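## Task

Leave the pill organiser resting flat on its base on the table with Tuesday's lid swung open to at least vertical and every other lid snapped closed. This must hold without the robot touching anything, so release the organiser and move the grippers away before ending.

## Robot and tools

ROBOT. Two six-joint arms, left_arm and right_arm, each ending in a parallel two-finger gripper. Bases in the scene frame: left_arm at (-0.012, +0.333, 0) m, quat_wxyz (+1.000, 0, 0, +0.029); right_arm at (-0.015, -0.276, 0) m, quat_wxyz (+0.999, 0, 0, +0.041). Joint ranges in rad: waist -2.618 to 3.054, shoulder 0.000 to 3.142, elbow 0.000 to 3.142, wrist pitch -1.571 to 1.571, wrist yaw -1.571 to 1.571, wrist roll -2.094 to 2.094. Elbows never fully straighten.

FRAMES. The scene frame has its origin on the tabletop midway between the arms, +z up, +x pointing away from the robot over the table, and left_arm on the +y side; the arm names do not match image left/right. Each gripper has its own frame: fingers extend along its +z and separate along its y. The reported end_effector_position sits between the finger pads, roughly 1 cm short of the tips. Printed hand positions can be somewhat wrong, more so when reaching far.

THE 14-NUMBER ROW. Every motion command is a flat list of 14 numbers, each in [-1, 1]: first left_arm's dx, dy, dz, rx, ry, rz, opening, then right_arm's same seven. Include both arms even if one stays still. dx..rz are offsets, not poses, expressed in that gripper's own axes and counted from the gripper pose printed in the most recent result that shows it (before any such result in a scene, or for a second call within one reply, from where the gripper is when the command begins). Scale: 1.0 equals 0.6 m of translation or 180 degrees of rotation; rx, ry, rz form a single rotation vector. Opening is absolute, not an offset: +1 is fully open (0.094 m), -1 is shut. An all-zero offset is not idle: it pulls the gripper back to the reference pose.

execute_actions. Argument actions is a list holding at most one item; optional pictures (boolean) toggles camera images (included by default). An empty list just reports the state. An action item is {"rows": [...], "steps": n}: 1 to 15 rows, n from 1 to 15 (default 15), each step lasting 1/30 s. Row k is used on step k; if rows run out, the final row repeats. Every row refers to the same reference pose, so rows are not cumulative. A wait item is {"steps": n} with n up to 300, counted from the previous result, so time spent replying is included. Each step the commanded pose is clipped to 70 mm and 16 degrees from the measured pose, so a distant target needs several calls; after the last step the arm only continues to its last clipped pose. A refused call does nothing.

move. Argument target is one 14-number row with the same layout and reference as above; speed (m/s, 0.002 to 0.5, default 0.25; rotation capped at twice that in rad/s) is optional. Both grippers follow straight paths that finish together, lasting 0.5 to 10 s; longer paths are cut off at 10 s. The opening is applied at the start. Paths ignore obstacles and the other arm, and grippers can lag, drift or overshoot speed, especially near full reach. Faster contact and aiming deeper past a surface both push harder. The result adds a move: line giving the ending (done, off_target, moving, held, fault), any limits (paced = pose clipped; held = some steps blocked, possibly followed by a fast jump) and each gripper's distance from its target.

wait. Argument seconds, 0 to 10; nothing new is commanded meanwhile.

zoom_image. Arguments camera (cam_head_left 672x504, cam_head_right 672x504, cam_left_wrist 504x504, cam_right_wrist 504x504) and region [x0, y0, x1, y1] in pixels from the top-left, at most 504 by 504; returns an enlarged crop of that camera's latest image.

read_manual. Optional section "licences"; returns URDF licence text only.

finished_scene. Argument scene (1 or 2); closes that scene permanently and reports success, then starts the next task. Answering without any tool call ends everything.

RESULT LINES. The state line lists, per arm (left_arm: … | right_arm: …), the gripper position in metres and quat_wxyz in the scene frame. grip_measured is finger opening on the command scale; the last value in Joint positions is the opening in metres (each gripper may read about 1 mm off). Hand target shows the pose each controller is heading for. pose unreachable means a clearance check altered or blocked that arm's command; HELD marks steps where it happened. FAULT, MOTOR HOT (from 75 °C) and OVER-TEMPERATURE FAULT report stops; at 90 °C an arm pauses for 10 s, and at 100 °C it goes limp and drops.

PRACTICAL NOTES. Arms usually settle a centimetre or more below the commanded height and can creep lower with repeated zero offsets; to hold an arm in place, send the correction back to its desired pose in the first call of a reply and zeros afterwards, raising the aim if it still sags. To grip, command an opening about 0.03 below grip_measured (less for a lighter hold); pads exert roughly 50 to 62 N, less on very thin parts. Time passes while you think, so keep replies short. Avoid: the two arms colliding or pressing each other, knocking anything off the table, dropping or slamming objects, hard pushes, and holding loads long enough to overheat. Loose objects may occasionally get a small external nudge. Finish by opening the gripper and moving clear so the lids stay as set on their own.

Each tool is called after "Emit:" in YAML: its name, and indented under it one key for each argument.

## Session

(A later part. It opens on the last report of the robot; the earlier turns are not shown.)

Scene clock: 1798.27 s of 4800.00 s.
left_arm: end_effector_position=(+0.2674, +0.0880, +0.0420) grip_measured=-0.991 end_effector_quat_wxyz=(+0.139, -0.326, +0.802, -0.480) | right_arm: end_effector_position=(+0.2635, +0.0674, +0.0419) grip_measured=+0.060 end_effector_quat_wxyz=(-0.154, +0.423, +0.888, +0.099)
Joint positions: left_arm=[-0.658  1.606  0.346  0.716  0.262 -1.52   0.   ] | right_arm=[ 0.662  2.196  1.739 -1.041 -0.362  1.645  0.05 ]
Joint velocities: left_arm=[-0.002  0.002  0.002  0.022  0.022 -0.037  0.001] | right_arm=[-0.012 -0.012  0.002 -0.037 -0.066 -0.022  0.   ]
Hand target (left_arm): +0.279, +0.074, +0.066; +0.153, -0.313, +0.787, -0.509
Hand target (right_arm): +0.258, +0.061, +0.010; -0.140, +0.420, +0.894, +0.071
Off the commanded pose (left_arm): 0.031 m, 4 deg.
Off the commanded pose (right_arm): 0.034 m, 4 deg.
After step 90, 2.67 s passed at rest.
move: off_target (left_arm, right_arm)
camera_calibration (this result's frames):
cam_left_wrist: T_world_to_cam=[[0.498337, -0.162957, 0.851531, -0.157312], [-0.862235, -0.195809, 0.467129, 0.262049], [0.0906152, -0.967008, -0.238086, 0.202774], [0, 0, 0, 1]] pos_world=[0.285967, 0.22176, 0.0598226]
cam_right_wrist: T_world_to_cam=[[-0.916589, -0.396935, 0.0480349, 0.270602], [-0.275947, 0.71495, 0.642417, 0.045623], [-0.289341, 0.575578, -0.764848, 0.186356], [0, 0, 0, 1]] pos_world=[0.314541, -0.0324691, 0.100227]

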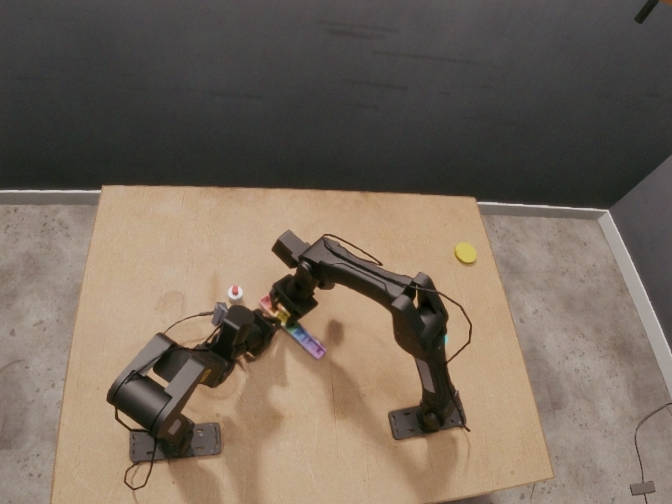

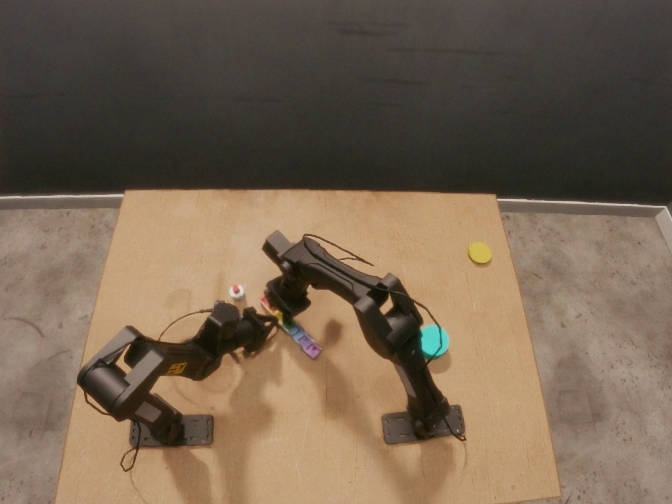

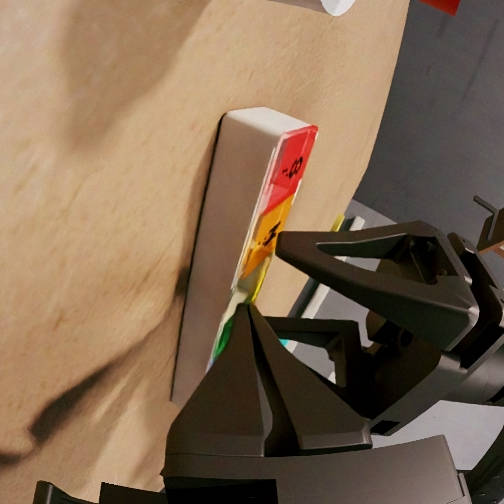

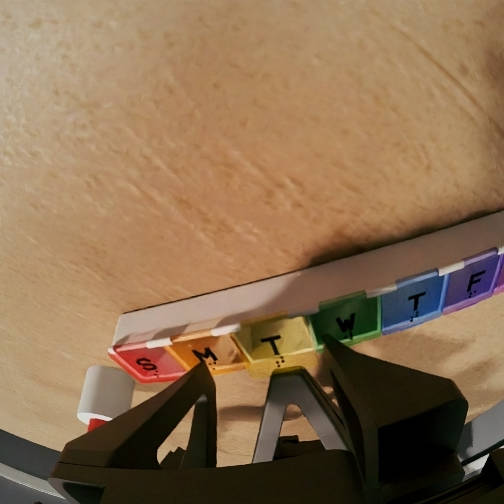

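Emit:
execute_actions:
  actions:
    - {"rows":[[0,-0.03,-0.006,0.02,0,0,-1,-0.02,-0.01,0.05,0,-0.015,0,0.06],[0,-0.04,-0.008,0.03,0,0,-1,-0.02,-0.01,0.05,0,-0.015,0,0.06],[0,-0.05,-0.008,0.04,0,0,-1,-0.02,-0.01,0.05,0,-0.015,0,0.06]],"steps":12}

Scene clock: 1802.40 s of 4800.00 s.
left_arm: end_effector_position=(+0.2717, +0.0838, +0.0562) grip_measured=-0.991 end_effector_quat_wxyz=(+0.147, -0.323, +0.784, -0.509) | right_arm: end_effector_position=(+0.2638, +0.0677, +0.0423) grip_measured=+0.060 end_effector_quat_wxyz=(-0.150, +0.427, +0.885, +0.110)
Joint positions: left_arm=[-0.658  1.606  0.335  0.8    0.269 -1.546  0.   ] | right_arm=[ 0.662  2.172  1.699 -0.999 -0.362  1.662  0.05 ]
Joint velocities: left_arm=[-0.022  0.007 -0.012 -0.022 -0.007  0.007 -0.001] | right_arm=[ 0.012 -0.002 -0.007  0.022  0.081 -0.007 -0.   ]
Hand target (left_arm): +0.276, +0.081, +0.070; +0.159, -0.316, +0.771, -0.530
Hand target (right_arm): +0.259, +0.063, +0.011; -0.134, +0.424, +0.891, +0.087
Off the commanded pose (left_arm): 0.015 m, 3 deg.
Off the commanded pose (right_arm): 0.033 m, 3 deg.
Steps of this call (steps 1 to 90: nothing new was sent; then 0.73 s passed at rest; steps 91 to 102: all 12 steps of this action). Readings (end_effector_position):
91: left_arm (+0.2674, +0.0880, +0.0420) | right_arm (+0.2635, +0.0675, +0.0419)
92: left_arm (+0.2676, +0.0879, +0.0425) | right_arm (+0.2634, +0.0674, +0.0423)
94: left_arm (+0.2680, +0.0874, +0.0452) | right_arm (+0.2635, +0.0674, +0.0424)
98: left_arm (+0.2701, +0.0853, +0.0518) | right_arm (+0.2637, +0.0676, +0.0424)
102: the state above
camera_calibration (this result's frames):
cam_left_wrist: T_world_to_cam=[[0.46371, -0.110224, 0.879104, -0.168727], [-0.879729, -0.175008, 0.442096, 0.26272], [0.10512, -0.978378, -0.17812, 0.195261], [0, 0, 0, 1]] pos_world=[0.288837, 0.218419, 0.0669601]
cam_right_wrist: T_world_to_cam=[[-0.923126, -0.38347, 0.0280905, 0.272654], [-0.27479, 0.709071, 0.649391, 0.0450072], [-0.26894, 0.591751, -0.759935, 0.179939], [0, 0, 0, 1]] pos_world=[0.312454, -0.0338377, 0.0998556]

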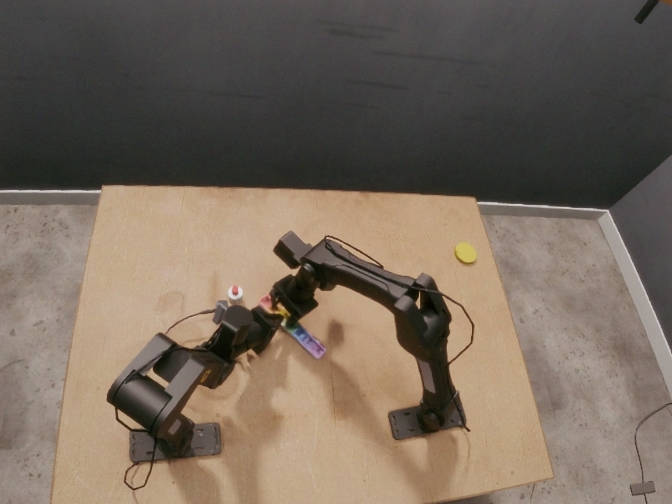

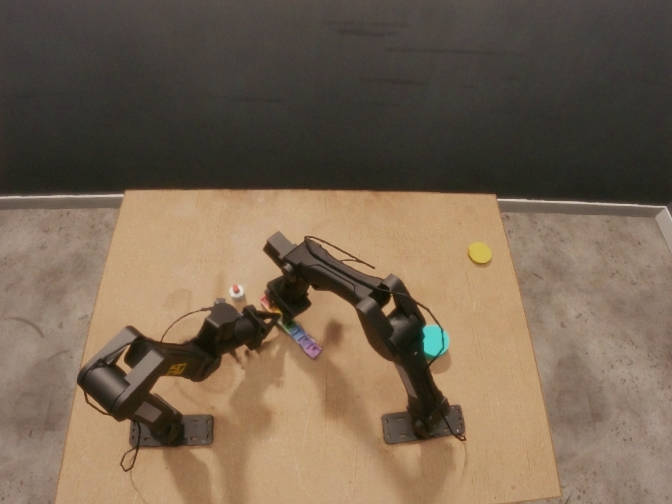

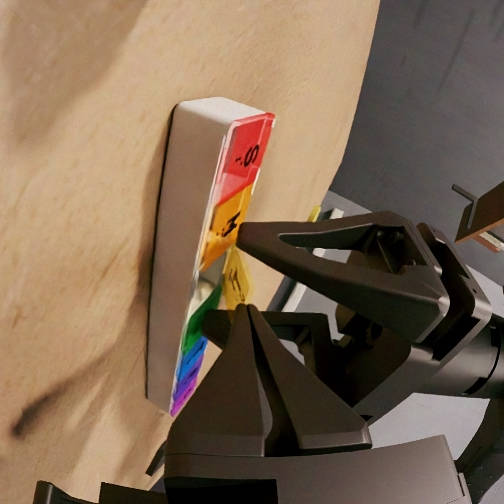

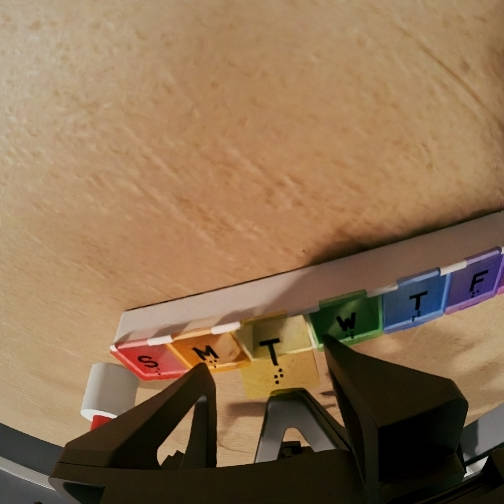

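Emit:
zoom_image:
  camera: "cam_left_wrist"
  region: [150, 200, 350, 400]

Region (150, 200, 350, 400) of cam_left_wrist's 504x504 image, scaled by 2.520, with more detail than that image has.

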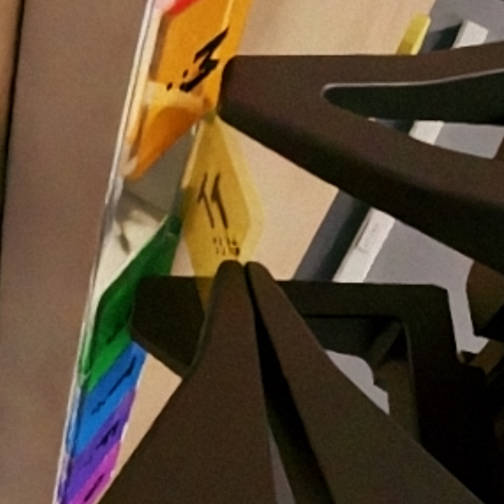

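Emit:
execute_actions:
  actions:
    - {"rows":[[0,-0.015,0.01,0.01,0,0,-1,-0.02,-0.012,0.045,0,0,0,0.06],[0,-0.02,0.016,0.015,0,0,-1,-0.02,-0.012,0.045,0,0,0,0.06],[0,-0.028,0.022,0.02,0,0,-1,-0.02,-0.012,0.045,0,0,0,0.06],[0,-0.034,0.028,0.02,0,0,-1,-0.02,-0.012,0.045,0,0,0,0.06]],"steps":15}

Emit:
zoom_image:
  camera: "cam_left_wrist"
  region: [150, 200, 350, 400]

Scene clock: 1818.80 s of 4800.00 s.
left_arm: end_effector_position=(+0.2825, +0.0728, +0.0611) grip_measured=-0.996 end_effector_quat_wxyz=(+0.150, -0.324, +0.771, -0.528) | right_arm: end_effector_position=(+0.2628, +0.0711, +0.0434) grip_measured=+0.060 end_effector_quat_wxyz=(-0.163, +0.426, +0.880, +0.133)
Joint positions: left_arm=[-0.668  1.673  0.369  0.879  0.262 -1.574  0.   ] | right_arm=[ 0.654  2.149  1.651 -0.94  -0.404  1.663  0.05 ]
Joint velocities: left_arm=[ 0.012 -0.017 -0.027  0.007  0.007 -0.037  0.   ] | right_arm=[ 0.002  0.002 -0.017  0.051  0.022 -0.037 -0.   ]
Hand target (left_arm): +0.288, +0.067, +0.067; +0.157, -0.318, +0.768, -0.534
Hand target (right_arm): +0.260, +0.063, +0.014; -0.151, +0.427, +0.885, +0.109
Off the commanded pose (left_arm): 0.011 m, 1 deg.
Off the commanded pose (right_arm): 0.032 m, 3 deg.
Steps of this call (steps 1 to 90: nothing new was sent; then 12.90 s passed at rest; steps 91 to 105: all 15 steps of this action). Readings (end_effector_position):
91: left_arm (+0.2718, +0.0837, +0.0561) | right_arm (+0.2633, +0.0682, +0.0424)
92: left_arm (+0.2723, +0.0833, +0.0561) | right_arm (+0.2630, +0.0687, +0.0427)
94: left_arm (+0.2744, +0.0806, +0.0593) | right_arm (+0.2630, +0.0688, +0.0427)
98: left_arm (+0.2817, +0.0726, +0.0669) | right_arm (+0.2630, +0.0688, +0.0429)
105: the state above
camera_calibration (this result's frames):
cam_left_wrist: T_world_to_cam=[[0.446826, -0.0709227, 0.891805, -0.178133], [-0.887166, -0.163548, 0.431495, 0.270108], [0.11525, -0.983983, -0.135998, 0.179188], [0, 0, 0, 1]] pos_world=[0.298574, 0.20786, 0.0666789]
cam_right_wrist: T_world_to_cam=[[-0.925099, -0.379576, 0.0106308, 0.274024], [-0.269012, 0.674879, 0.687147, 0.0408781], [-0.267999, 0.632819, -0.726441, 0.173854], [0, 0, 0, 1]] pos_world=[0.311089, -0.0335929, 0.0952921]

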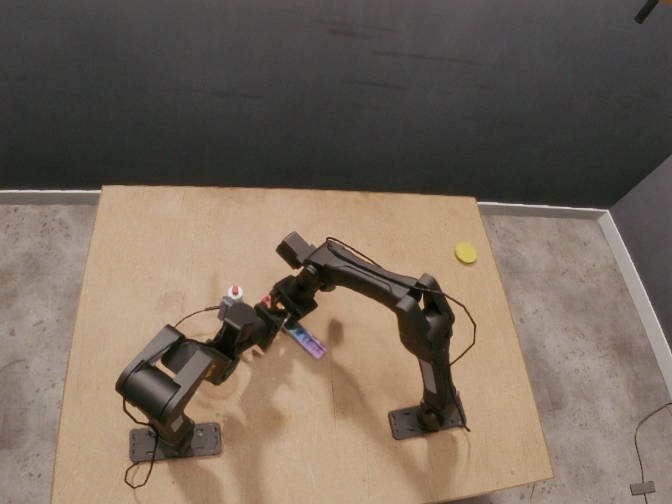

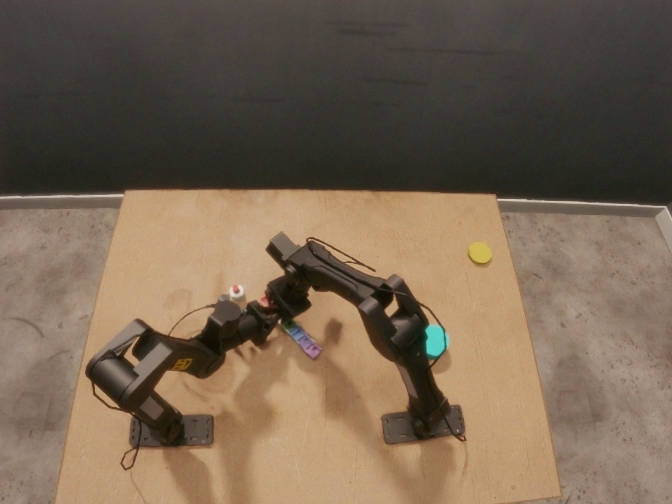

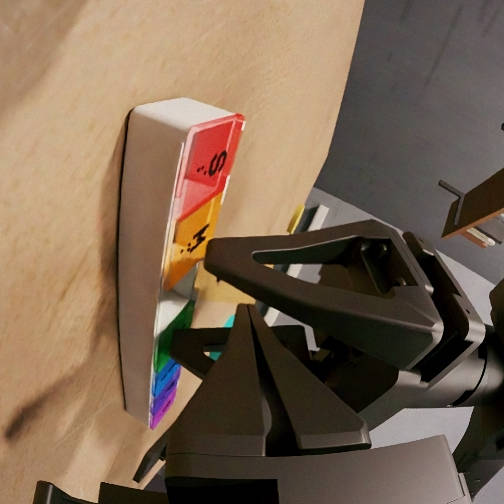

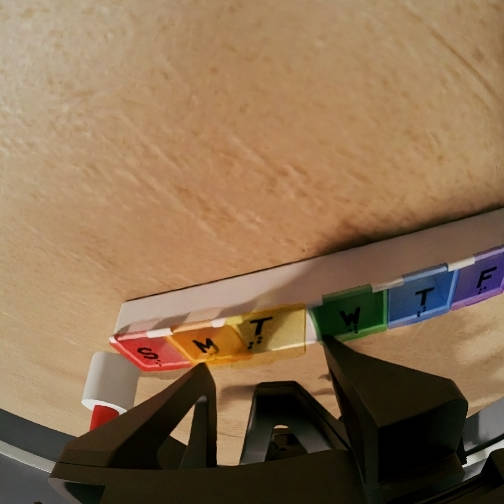

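Region (150, 200, 350, 400) of cam_left_wrist's 504x504 image, scaled by 2.520, with more detail than that image has.

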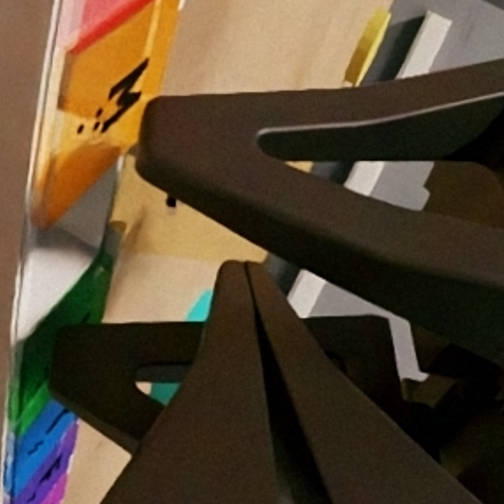

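Emit:
zoom_image:
  camera: "cam_right_wrist"
  region: [150, 270, 400, 430]

Emit:
zoom_image:
  camera: "cam_head_left"
  region: [230, 270, 350, 380]

Region (150, 270, 400, 430) of cam_right_wrist's 504x504 image, scaled by 2.016, with more detail than that image has; it fills the top 323 rows of this view, and the rest is white.

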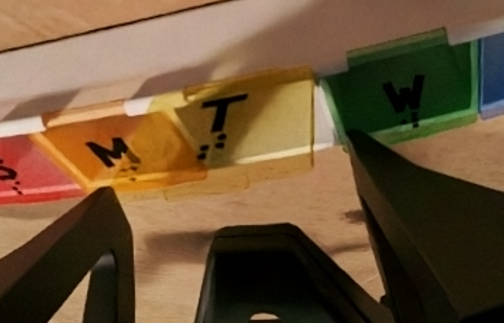

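Region (230, 270, 350, 380) of cam_head_left's 672x504 image, scaled by 4.200, with more detail than that image has; it fills the top 462 rows of this view, and the rest is white.

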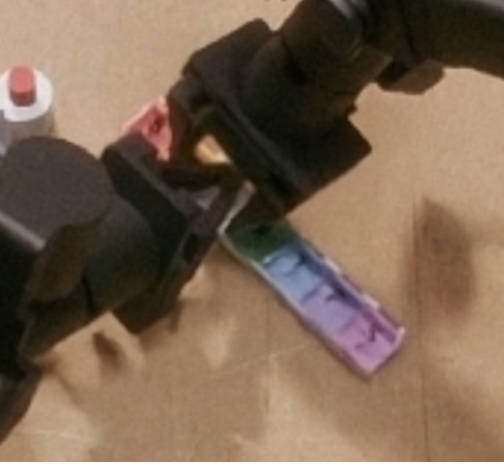

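Emit:
execute_actions:
  actions:
    - {"rows":[[0,-0.04,-0.02,0.02,0,0,-1,0,0,0,0,0,0,0.06],[0,-0.04,-0.02,0.02,0,0,-1,0,0,0,0,0,0,0.06],[0,-0.04,-0.02,0.02,0,0,-1,0,0,0,0,0,0,0.06],[0,-0.04,-0.02,0.02,0,0,-1,0,0,0,0,0,0,0.06],[0,-0.04,-0.02,0.02,0,0,-1,0,0,0,0,0,0,0.06],[0,-0.04,-0.07,0.02,0,0,-1,0,0,0,0,0,0,0.06]],"steps":15}

Scene clock: 1836.03 s of 4800.00 s.
left_arm: end_effector_position=(+0.2698, +0.0928, +0.1008) grip_measured=-0.996 end_effector_quat_wxyz=(+0.160, -0.321, +0.750, -0.556) | right_arm: end_effector_position=(+0.2622, +0.0724, +0.0446) grip_measured=+0.060 end_effector_quat_wxyz=(-0.166, +0.425, +0.879, +0.137)
Joint positions: left_arm=[-0.626  1.426  0.298  0.774  0.299 -1.586  0.   ] | right_arm=[ 0.654  2.147  1.65  -0.937 -0.412  1.663  0.05 ]
Joint velocities: left_arm=[ 0.002  0.002  0.002 -0.154 -0.037  0.051 -0.001] | right_arm=[-0.007  0.012 -0.022 -0.037  0.081 -0.051  0.001]
Hand target (left_arm): +0.267, +0.097, +0.101; +0.161, -0.318, +0.754, -0.552
Hand target (right_arm): +0.263, +0.071, +0.043; -0.163, +0.426, +0.880, +0.133
Off the commanded pose (left_arm): 0.006 m, 1 deg.
Off the commanded pose (right_arm): 0.002 m, 1 deg.
Steps of this call (steps 1 to 90: nothing new was sent; then 13.73 s passed at rest; steps 91 to 105: all 15 steps of this action). Readings (end_effector_position):
91: left_arm (+0.2826, +0.0729, +0.0620) | right_arm (+0.2625, +0.0721, +0.0444)
92: left_arm (+0.2821, +0.0729, +0.0642) | right_arm (+0.2624, +0.0722, +0.0445)
94: left_arm (+0.2826, +0.0721, +0.0726) | right_arm (+0.2622, +0.0724, +0.0446)
98: left_arm (+0.2755, +0.0833, +0.0889) | right_arm (+0.2622, +0.0724, +0.0446)
105: the state above
camera_calibration (this result's frames):
cam_left_wrist: T_world_to_cam=[[0.409349, -0.0137967, 0.912274, -0.203704], [-0.902797, -0.150649, 0.402818, 0.250915], [0.131876, -0.988491, -0.0741236, 0.195442], [0, 0, 0, 1]] pos_world=[0.284137, 0.228182, 0.0992475]
cam_right_wrist: T_world_to_cam=[[-0.924641, -0.380712, 0.00985408, 0.273949], [-0.267875, 0.66855, 0.693746, 0.0388968], [-0.270705, 0.638827, -0.720152, 0.173708], [0, 0, 0, 1]] pos_world=[0.310748, -0.0326785, 0.0954123]

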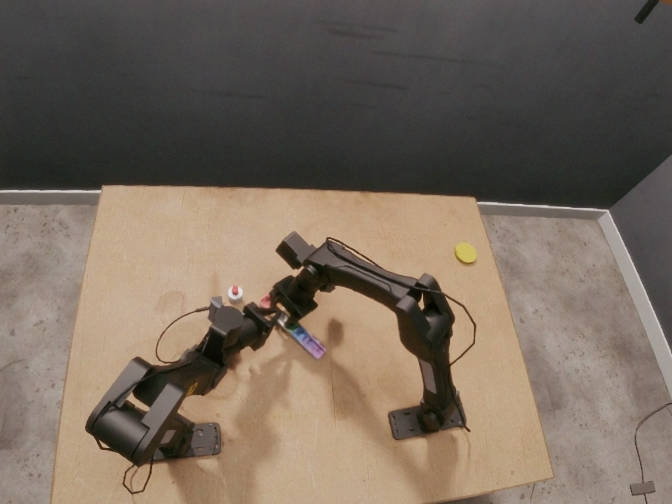

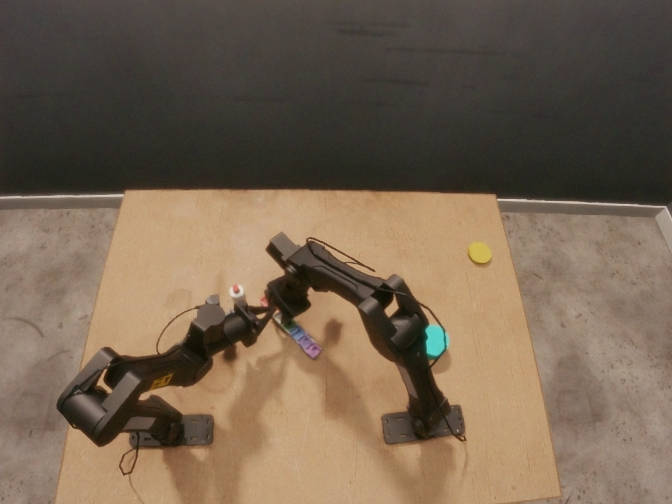

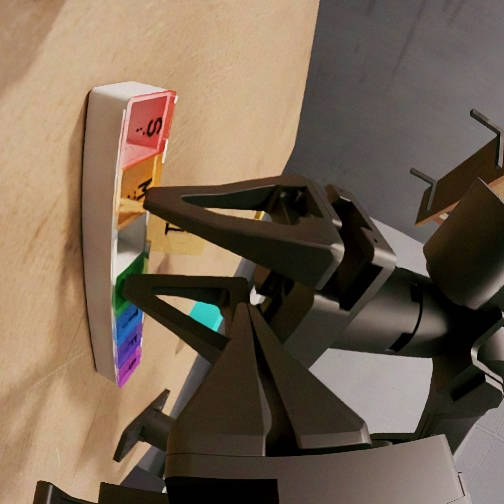

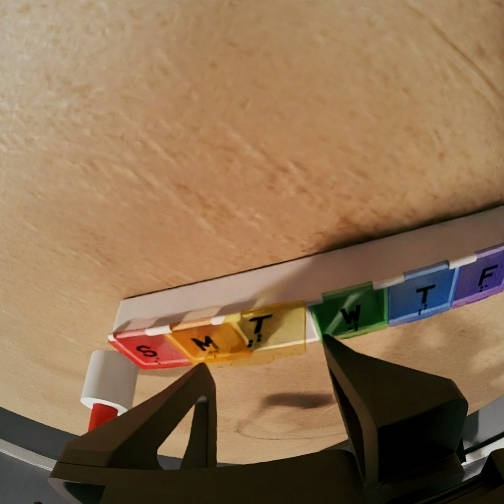

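Emit:
execute_actions:
  actions:
    - {"rows":[[0,0,-0.08,0,0,0,-1,0.02,-0.005,-0.1,0,0,0,0.06]],"steps":15}

Scene clock: 1841.50 s of 4800.00 s.
left_arm: end_effector_position=(+0.2407, +0.1260, +0.1117) grip_measured=-0.996 end_effector_quat_wxyz=(+0.153, -0.329, +0.751, -0.552) | right_arm: end_effector_position=(+0.2612, +0.0550, +0.0891) grip_measured=+0.060 end_effector_quat_wxyz=(-0.167, +0.428, +0.879, +0.130)
Joint positions: left_arm=[-0.551  1.109  0.202  0.53   0.369 -1.571  0.   ] | right_arm=[ 0.625  2.079  1.728 -1.107 -0.413  1.636  0.05 ]
Joint velocities: left_arm=[ 0.002  0.002  0.017 -0.154  0.007 -0.081  0.001] | right_arm=[-0.007 -0.002 -0.002 -0.125 -0.022  0.007 -0.001]
Hand target (left_arm): +0.241, +0.128, +0.118; +0.161, -0.321, +0.750, -0.556
Hand target (right_arm): +0.262, +0.055, +0.103; -0.166, +0.425, +0.879, +0.137
Off the commanded pose (left_arm): 0.005 m, 1 deg.
Off the commanded pose (right_arm): 0.015 m, 1 deg.
Steps of this call (steps 1 to 90: nothing new was sent; then 1.97 s passed at rest; steps 91 to 105: all 15 steps of this action). Readings (end_effector_position):
91: left_arm (+0.2644, +0.0957, +0.0947) | right_arm (+0.2620, +0.0715, +0.0477)
92: left_arm (+0.2600, +0.1025, +0.0983) | right_arm (+0.2599, +0.0682, +0.0508)
94: left_arm (+0.2530, +0.1157, +0.1081) | right_arm (+0.2589, +0.0625, +0.0622)
98: left_arm (+0.2476, +0.1241, +0.1225) | right_arm (+0.2641, +0.0585, +0.0849)
105: the state above
camera_calibration (this result's frames):
cam_left_wrist: T_world_to_cam=[[0.429225, -0.0110651, 0.90313, -0.205408], [-0.893093, -0.154354, 0.422564, 0.221099], [0.134726, -0.987954, -0.0761346, 0.232436], [0, 0, 0, 1]] pos_world=[0.254313, 0.261491, 0.109778]
cam_right_wrist: T_world_to_cam=[[-0.92599, -0.376901, 0.0221082, 0.265032], [-0.259154, 0.677104, 0.688745, 0.0170465], [-0.274558, 0.632041, -0.724667, 0.218405], [0, 0, 0, 1]] pos_world=[0.3098, -0.0496924, 0.140671]

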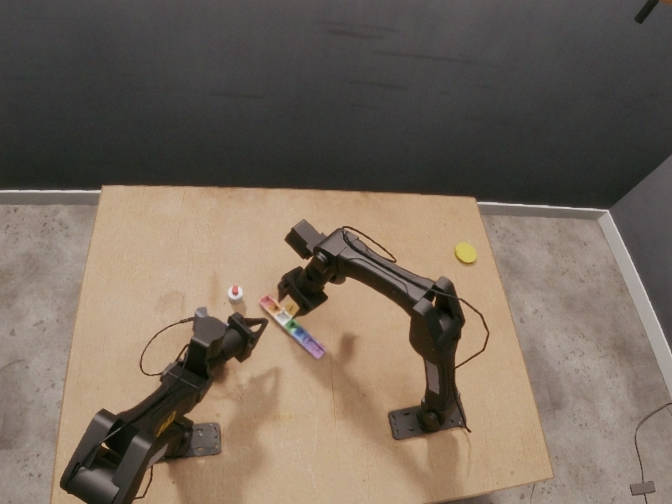

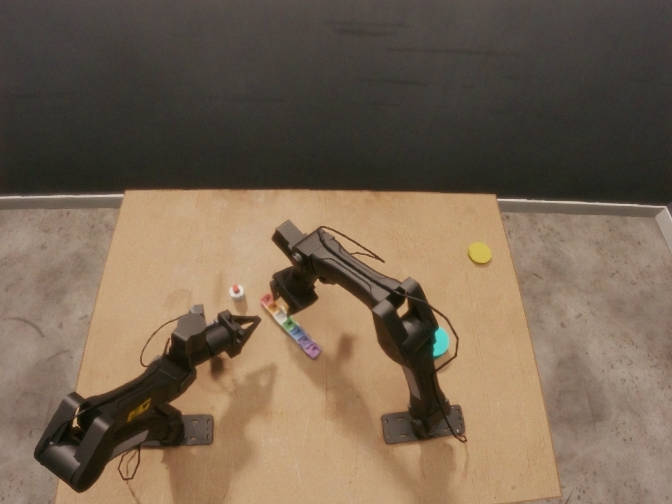

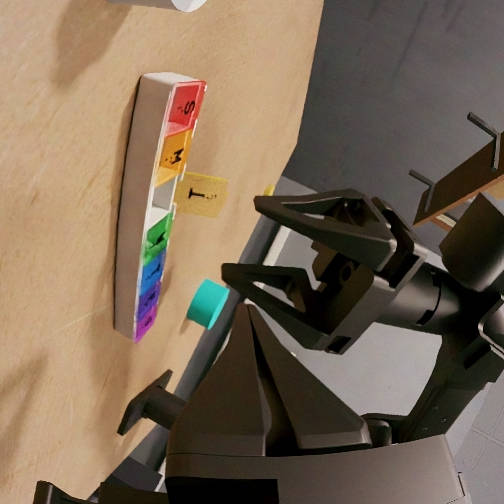

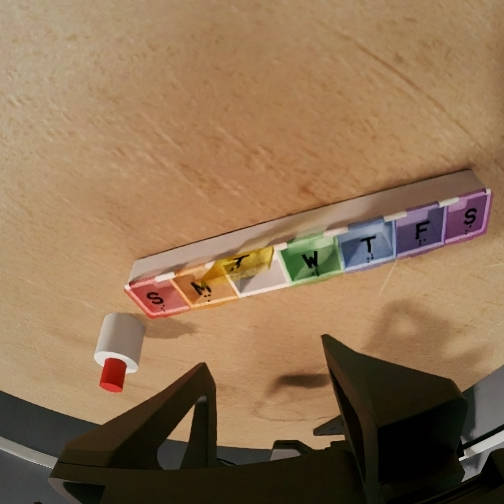

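Emit:
move:
  target: [0,0,-0.1,0,0,0,-0.45,-0.08,-0.08,-0.12,0,0,0,0.5]
  speed: 0.2

Emit:
zoom_image:
  camera: "cam_head_left"
  region: [240, 270, 350, 380]

Emit:
zoom_image:
  camera: "cam_left_wrist"
  region: [60, 40, 320, 340]

Emit:
zoom_image:
  camera: "cam_right_wrist"
  region: [60, 60, 460, 400]

Scene clock: 1851.13 s of 4800.00 s.
left_arm: end_effector_position=(+0.2012, +0.1694, +0.1181) grip_measured=-0.452 end_effector_quat_wxyz=(+0.134, -0.345, +0.758, -0.538) | right_arm: end_effector_position=(+0.2731, -0.0322, +0.1259) grip_measured=+0.498 end_effector_quat_wxyz=(-0.158, +0.430, +0.878, +0.135)
Joint positions: left_arm=[-0.376  0.635  0.167  0.004  0.531 -1.505  0.026] | right_arm=[ 0.426  1.913  1.639 -1.254 -0.416  1.427  0.07 ]
Joint velocities: left_arm=[ 0.017 -0.007 -0.007 -0.007  0.051 -0.051 -0.001] | right_arm=[-0.017 -0.017 -0.007 -0.007 -0.066  0.051  0.   ]
Hand target (left_arm): +0.204, +0.170, +0.134; +0.154, -0.329, +0.751, -0.551
Hand target (right_arm): +0.263, -0.034, +0.129; -0.169, +0.428, +0.878, +0.130
Off the commanded pose (left_arm): 0.015 m, 3 deg.
Off the commanded pose (right_arm): 0.011 m, 1 deg.
After step 90, 5.30 s passed at rest.
move: off_target (left_arm, right_arm)
camera_calibration (this result's frames):
cam_left_wrist: T_world_to_cam=[[0.480284, -0.020572, 0.876872, -0.199305], [-0.867059, -0.162069, 0.471107, 0.180193], [0.132422, -0.986565, -0.0956762, 0.283601], [0, 0, 0, 1]] pos_world=[0.214406, 0.304894, 0.117008]
cam_right_wrist: T_world_to_cam=[[-0.929277, -0.369354, 0.00474668, 0.245639], [-0.266675, 0.679723, 0.683272, 0.0566307], [-0.255596, 0.633683, -0.730148, 0.299003], [0, 0, 0, 1]] pos_world=[0.319792, -0.137239, 0.178457]

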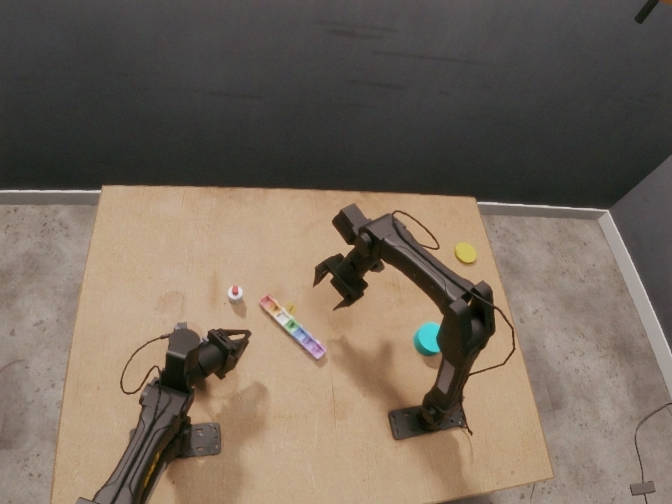

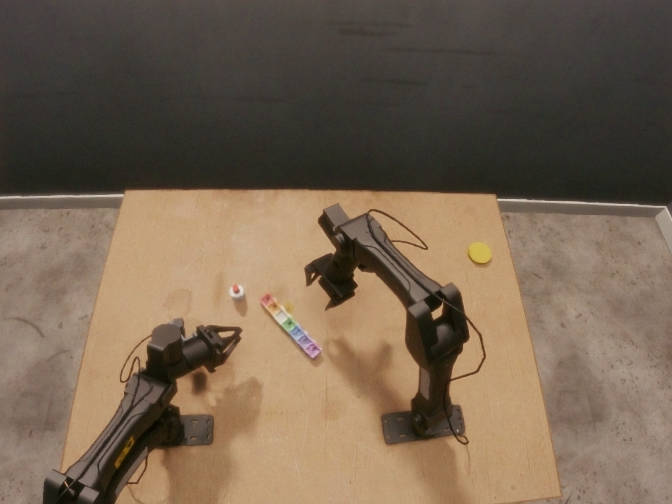

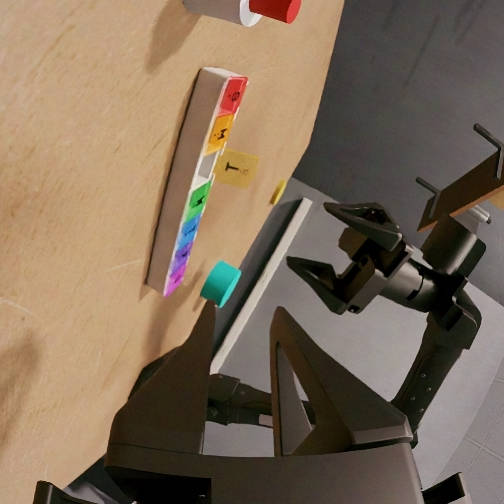

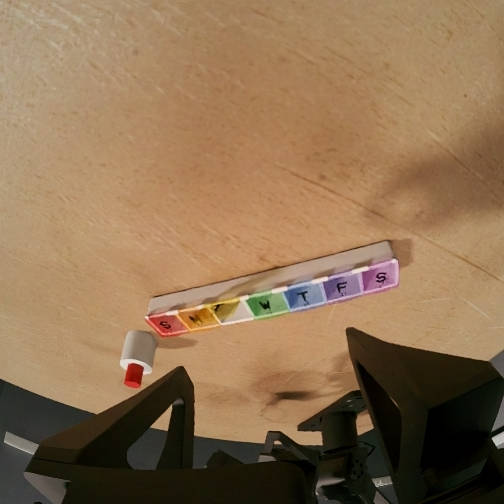

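Region (240, 270, 350, 380) of cam_head_left's 672x504 image, scaled by 4.582, with more detail than that image has.

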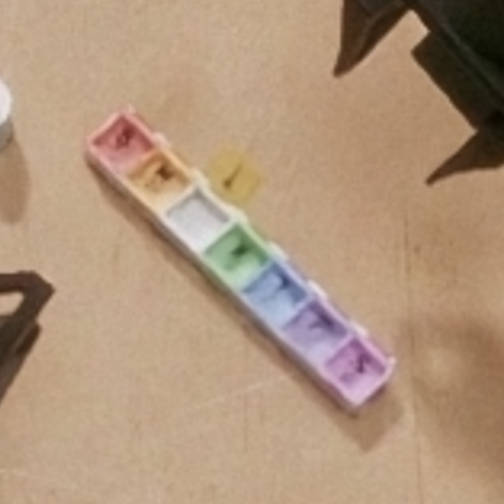

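Region (60, 40, 320, 340) of cam_left_wrist's 504x504 image, scaled by 1.680, with more detail than that image has; it fills the left 437 columns of this view, and the rest is white.

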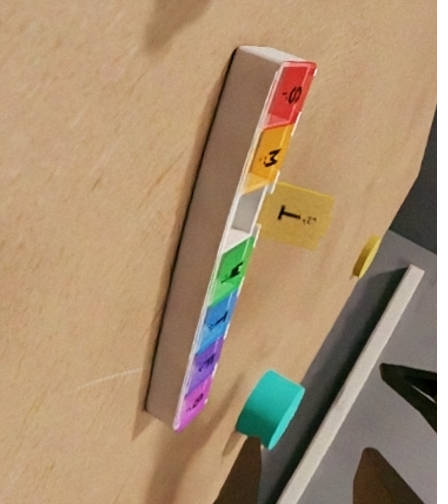

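Region (60, 60, 460, 400) of cam_right_wrist's 504x504 image, scaled by 1.260, with more detail than that image has; it fills the top 428 rows of this view, and the rest is white.

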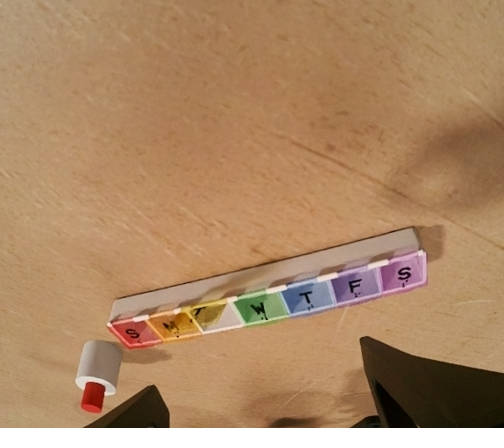

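Emit:
finished_scene:
  scene: 1

The scene is finished: the task was done.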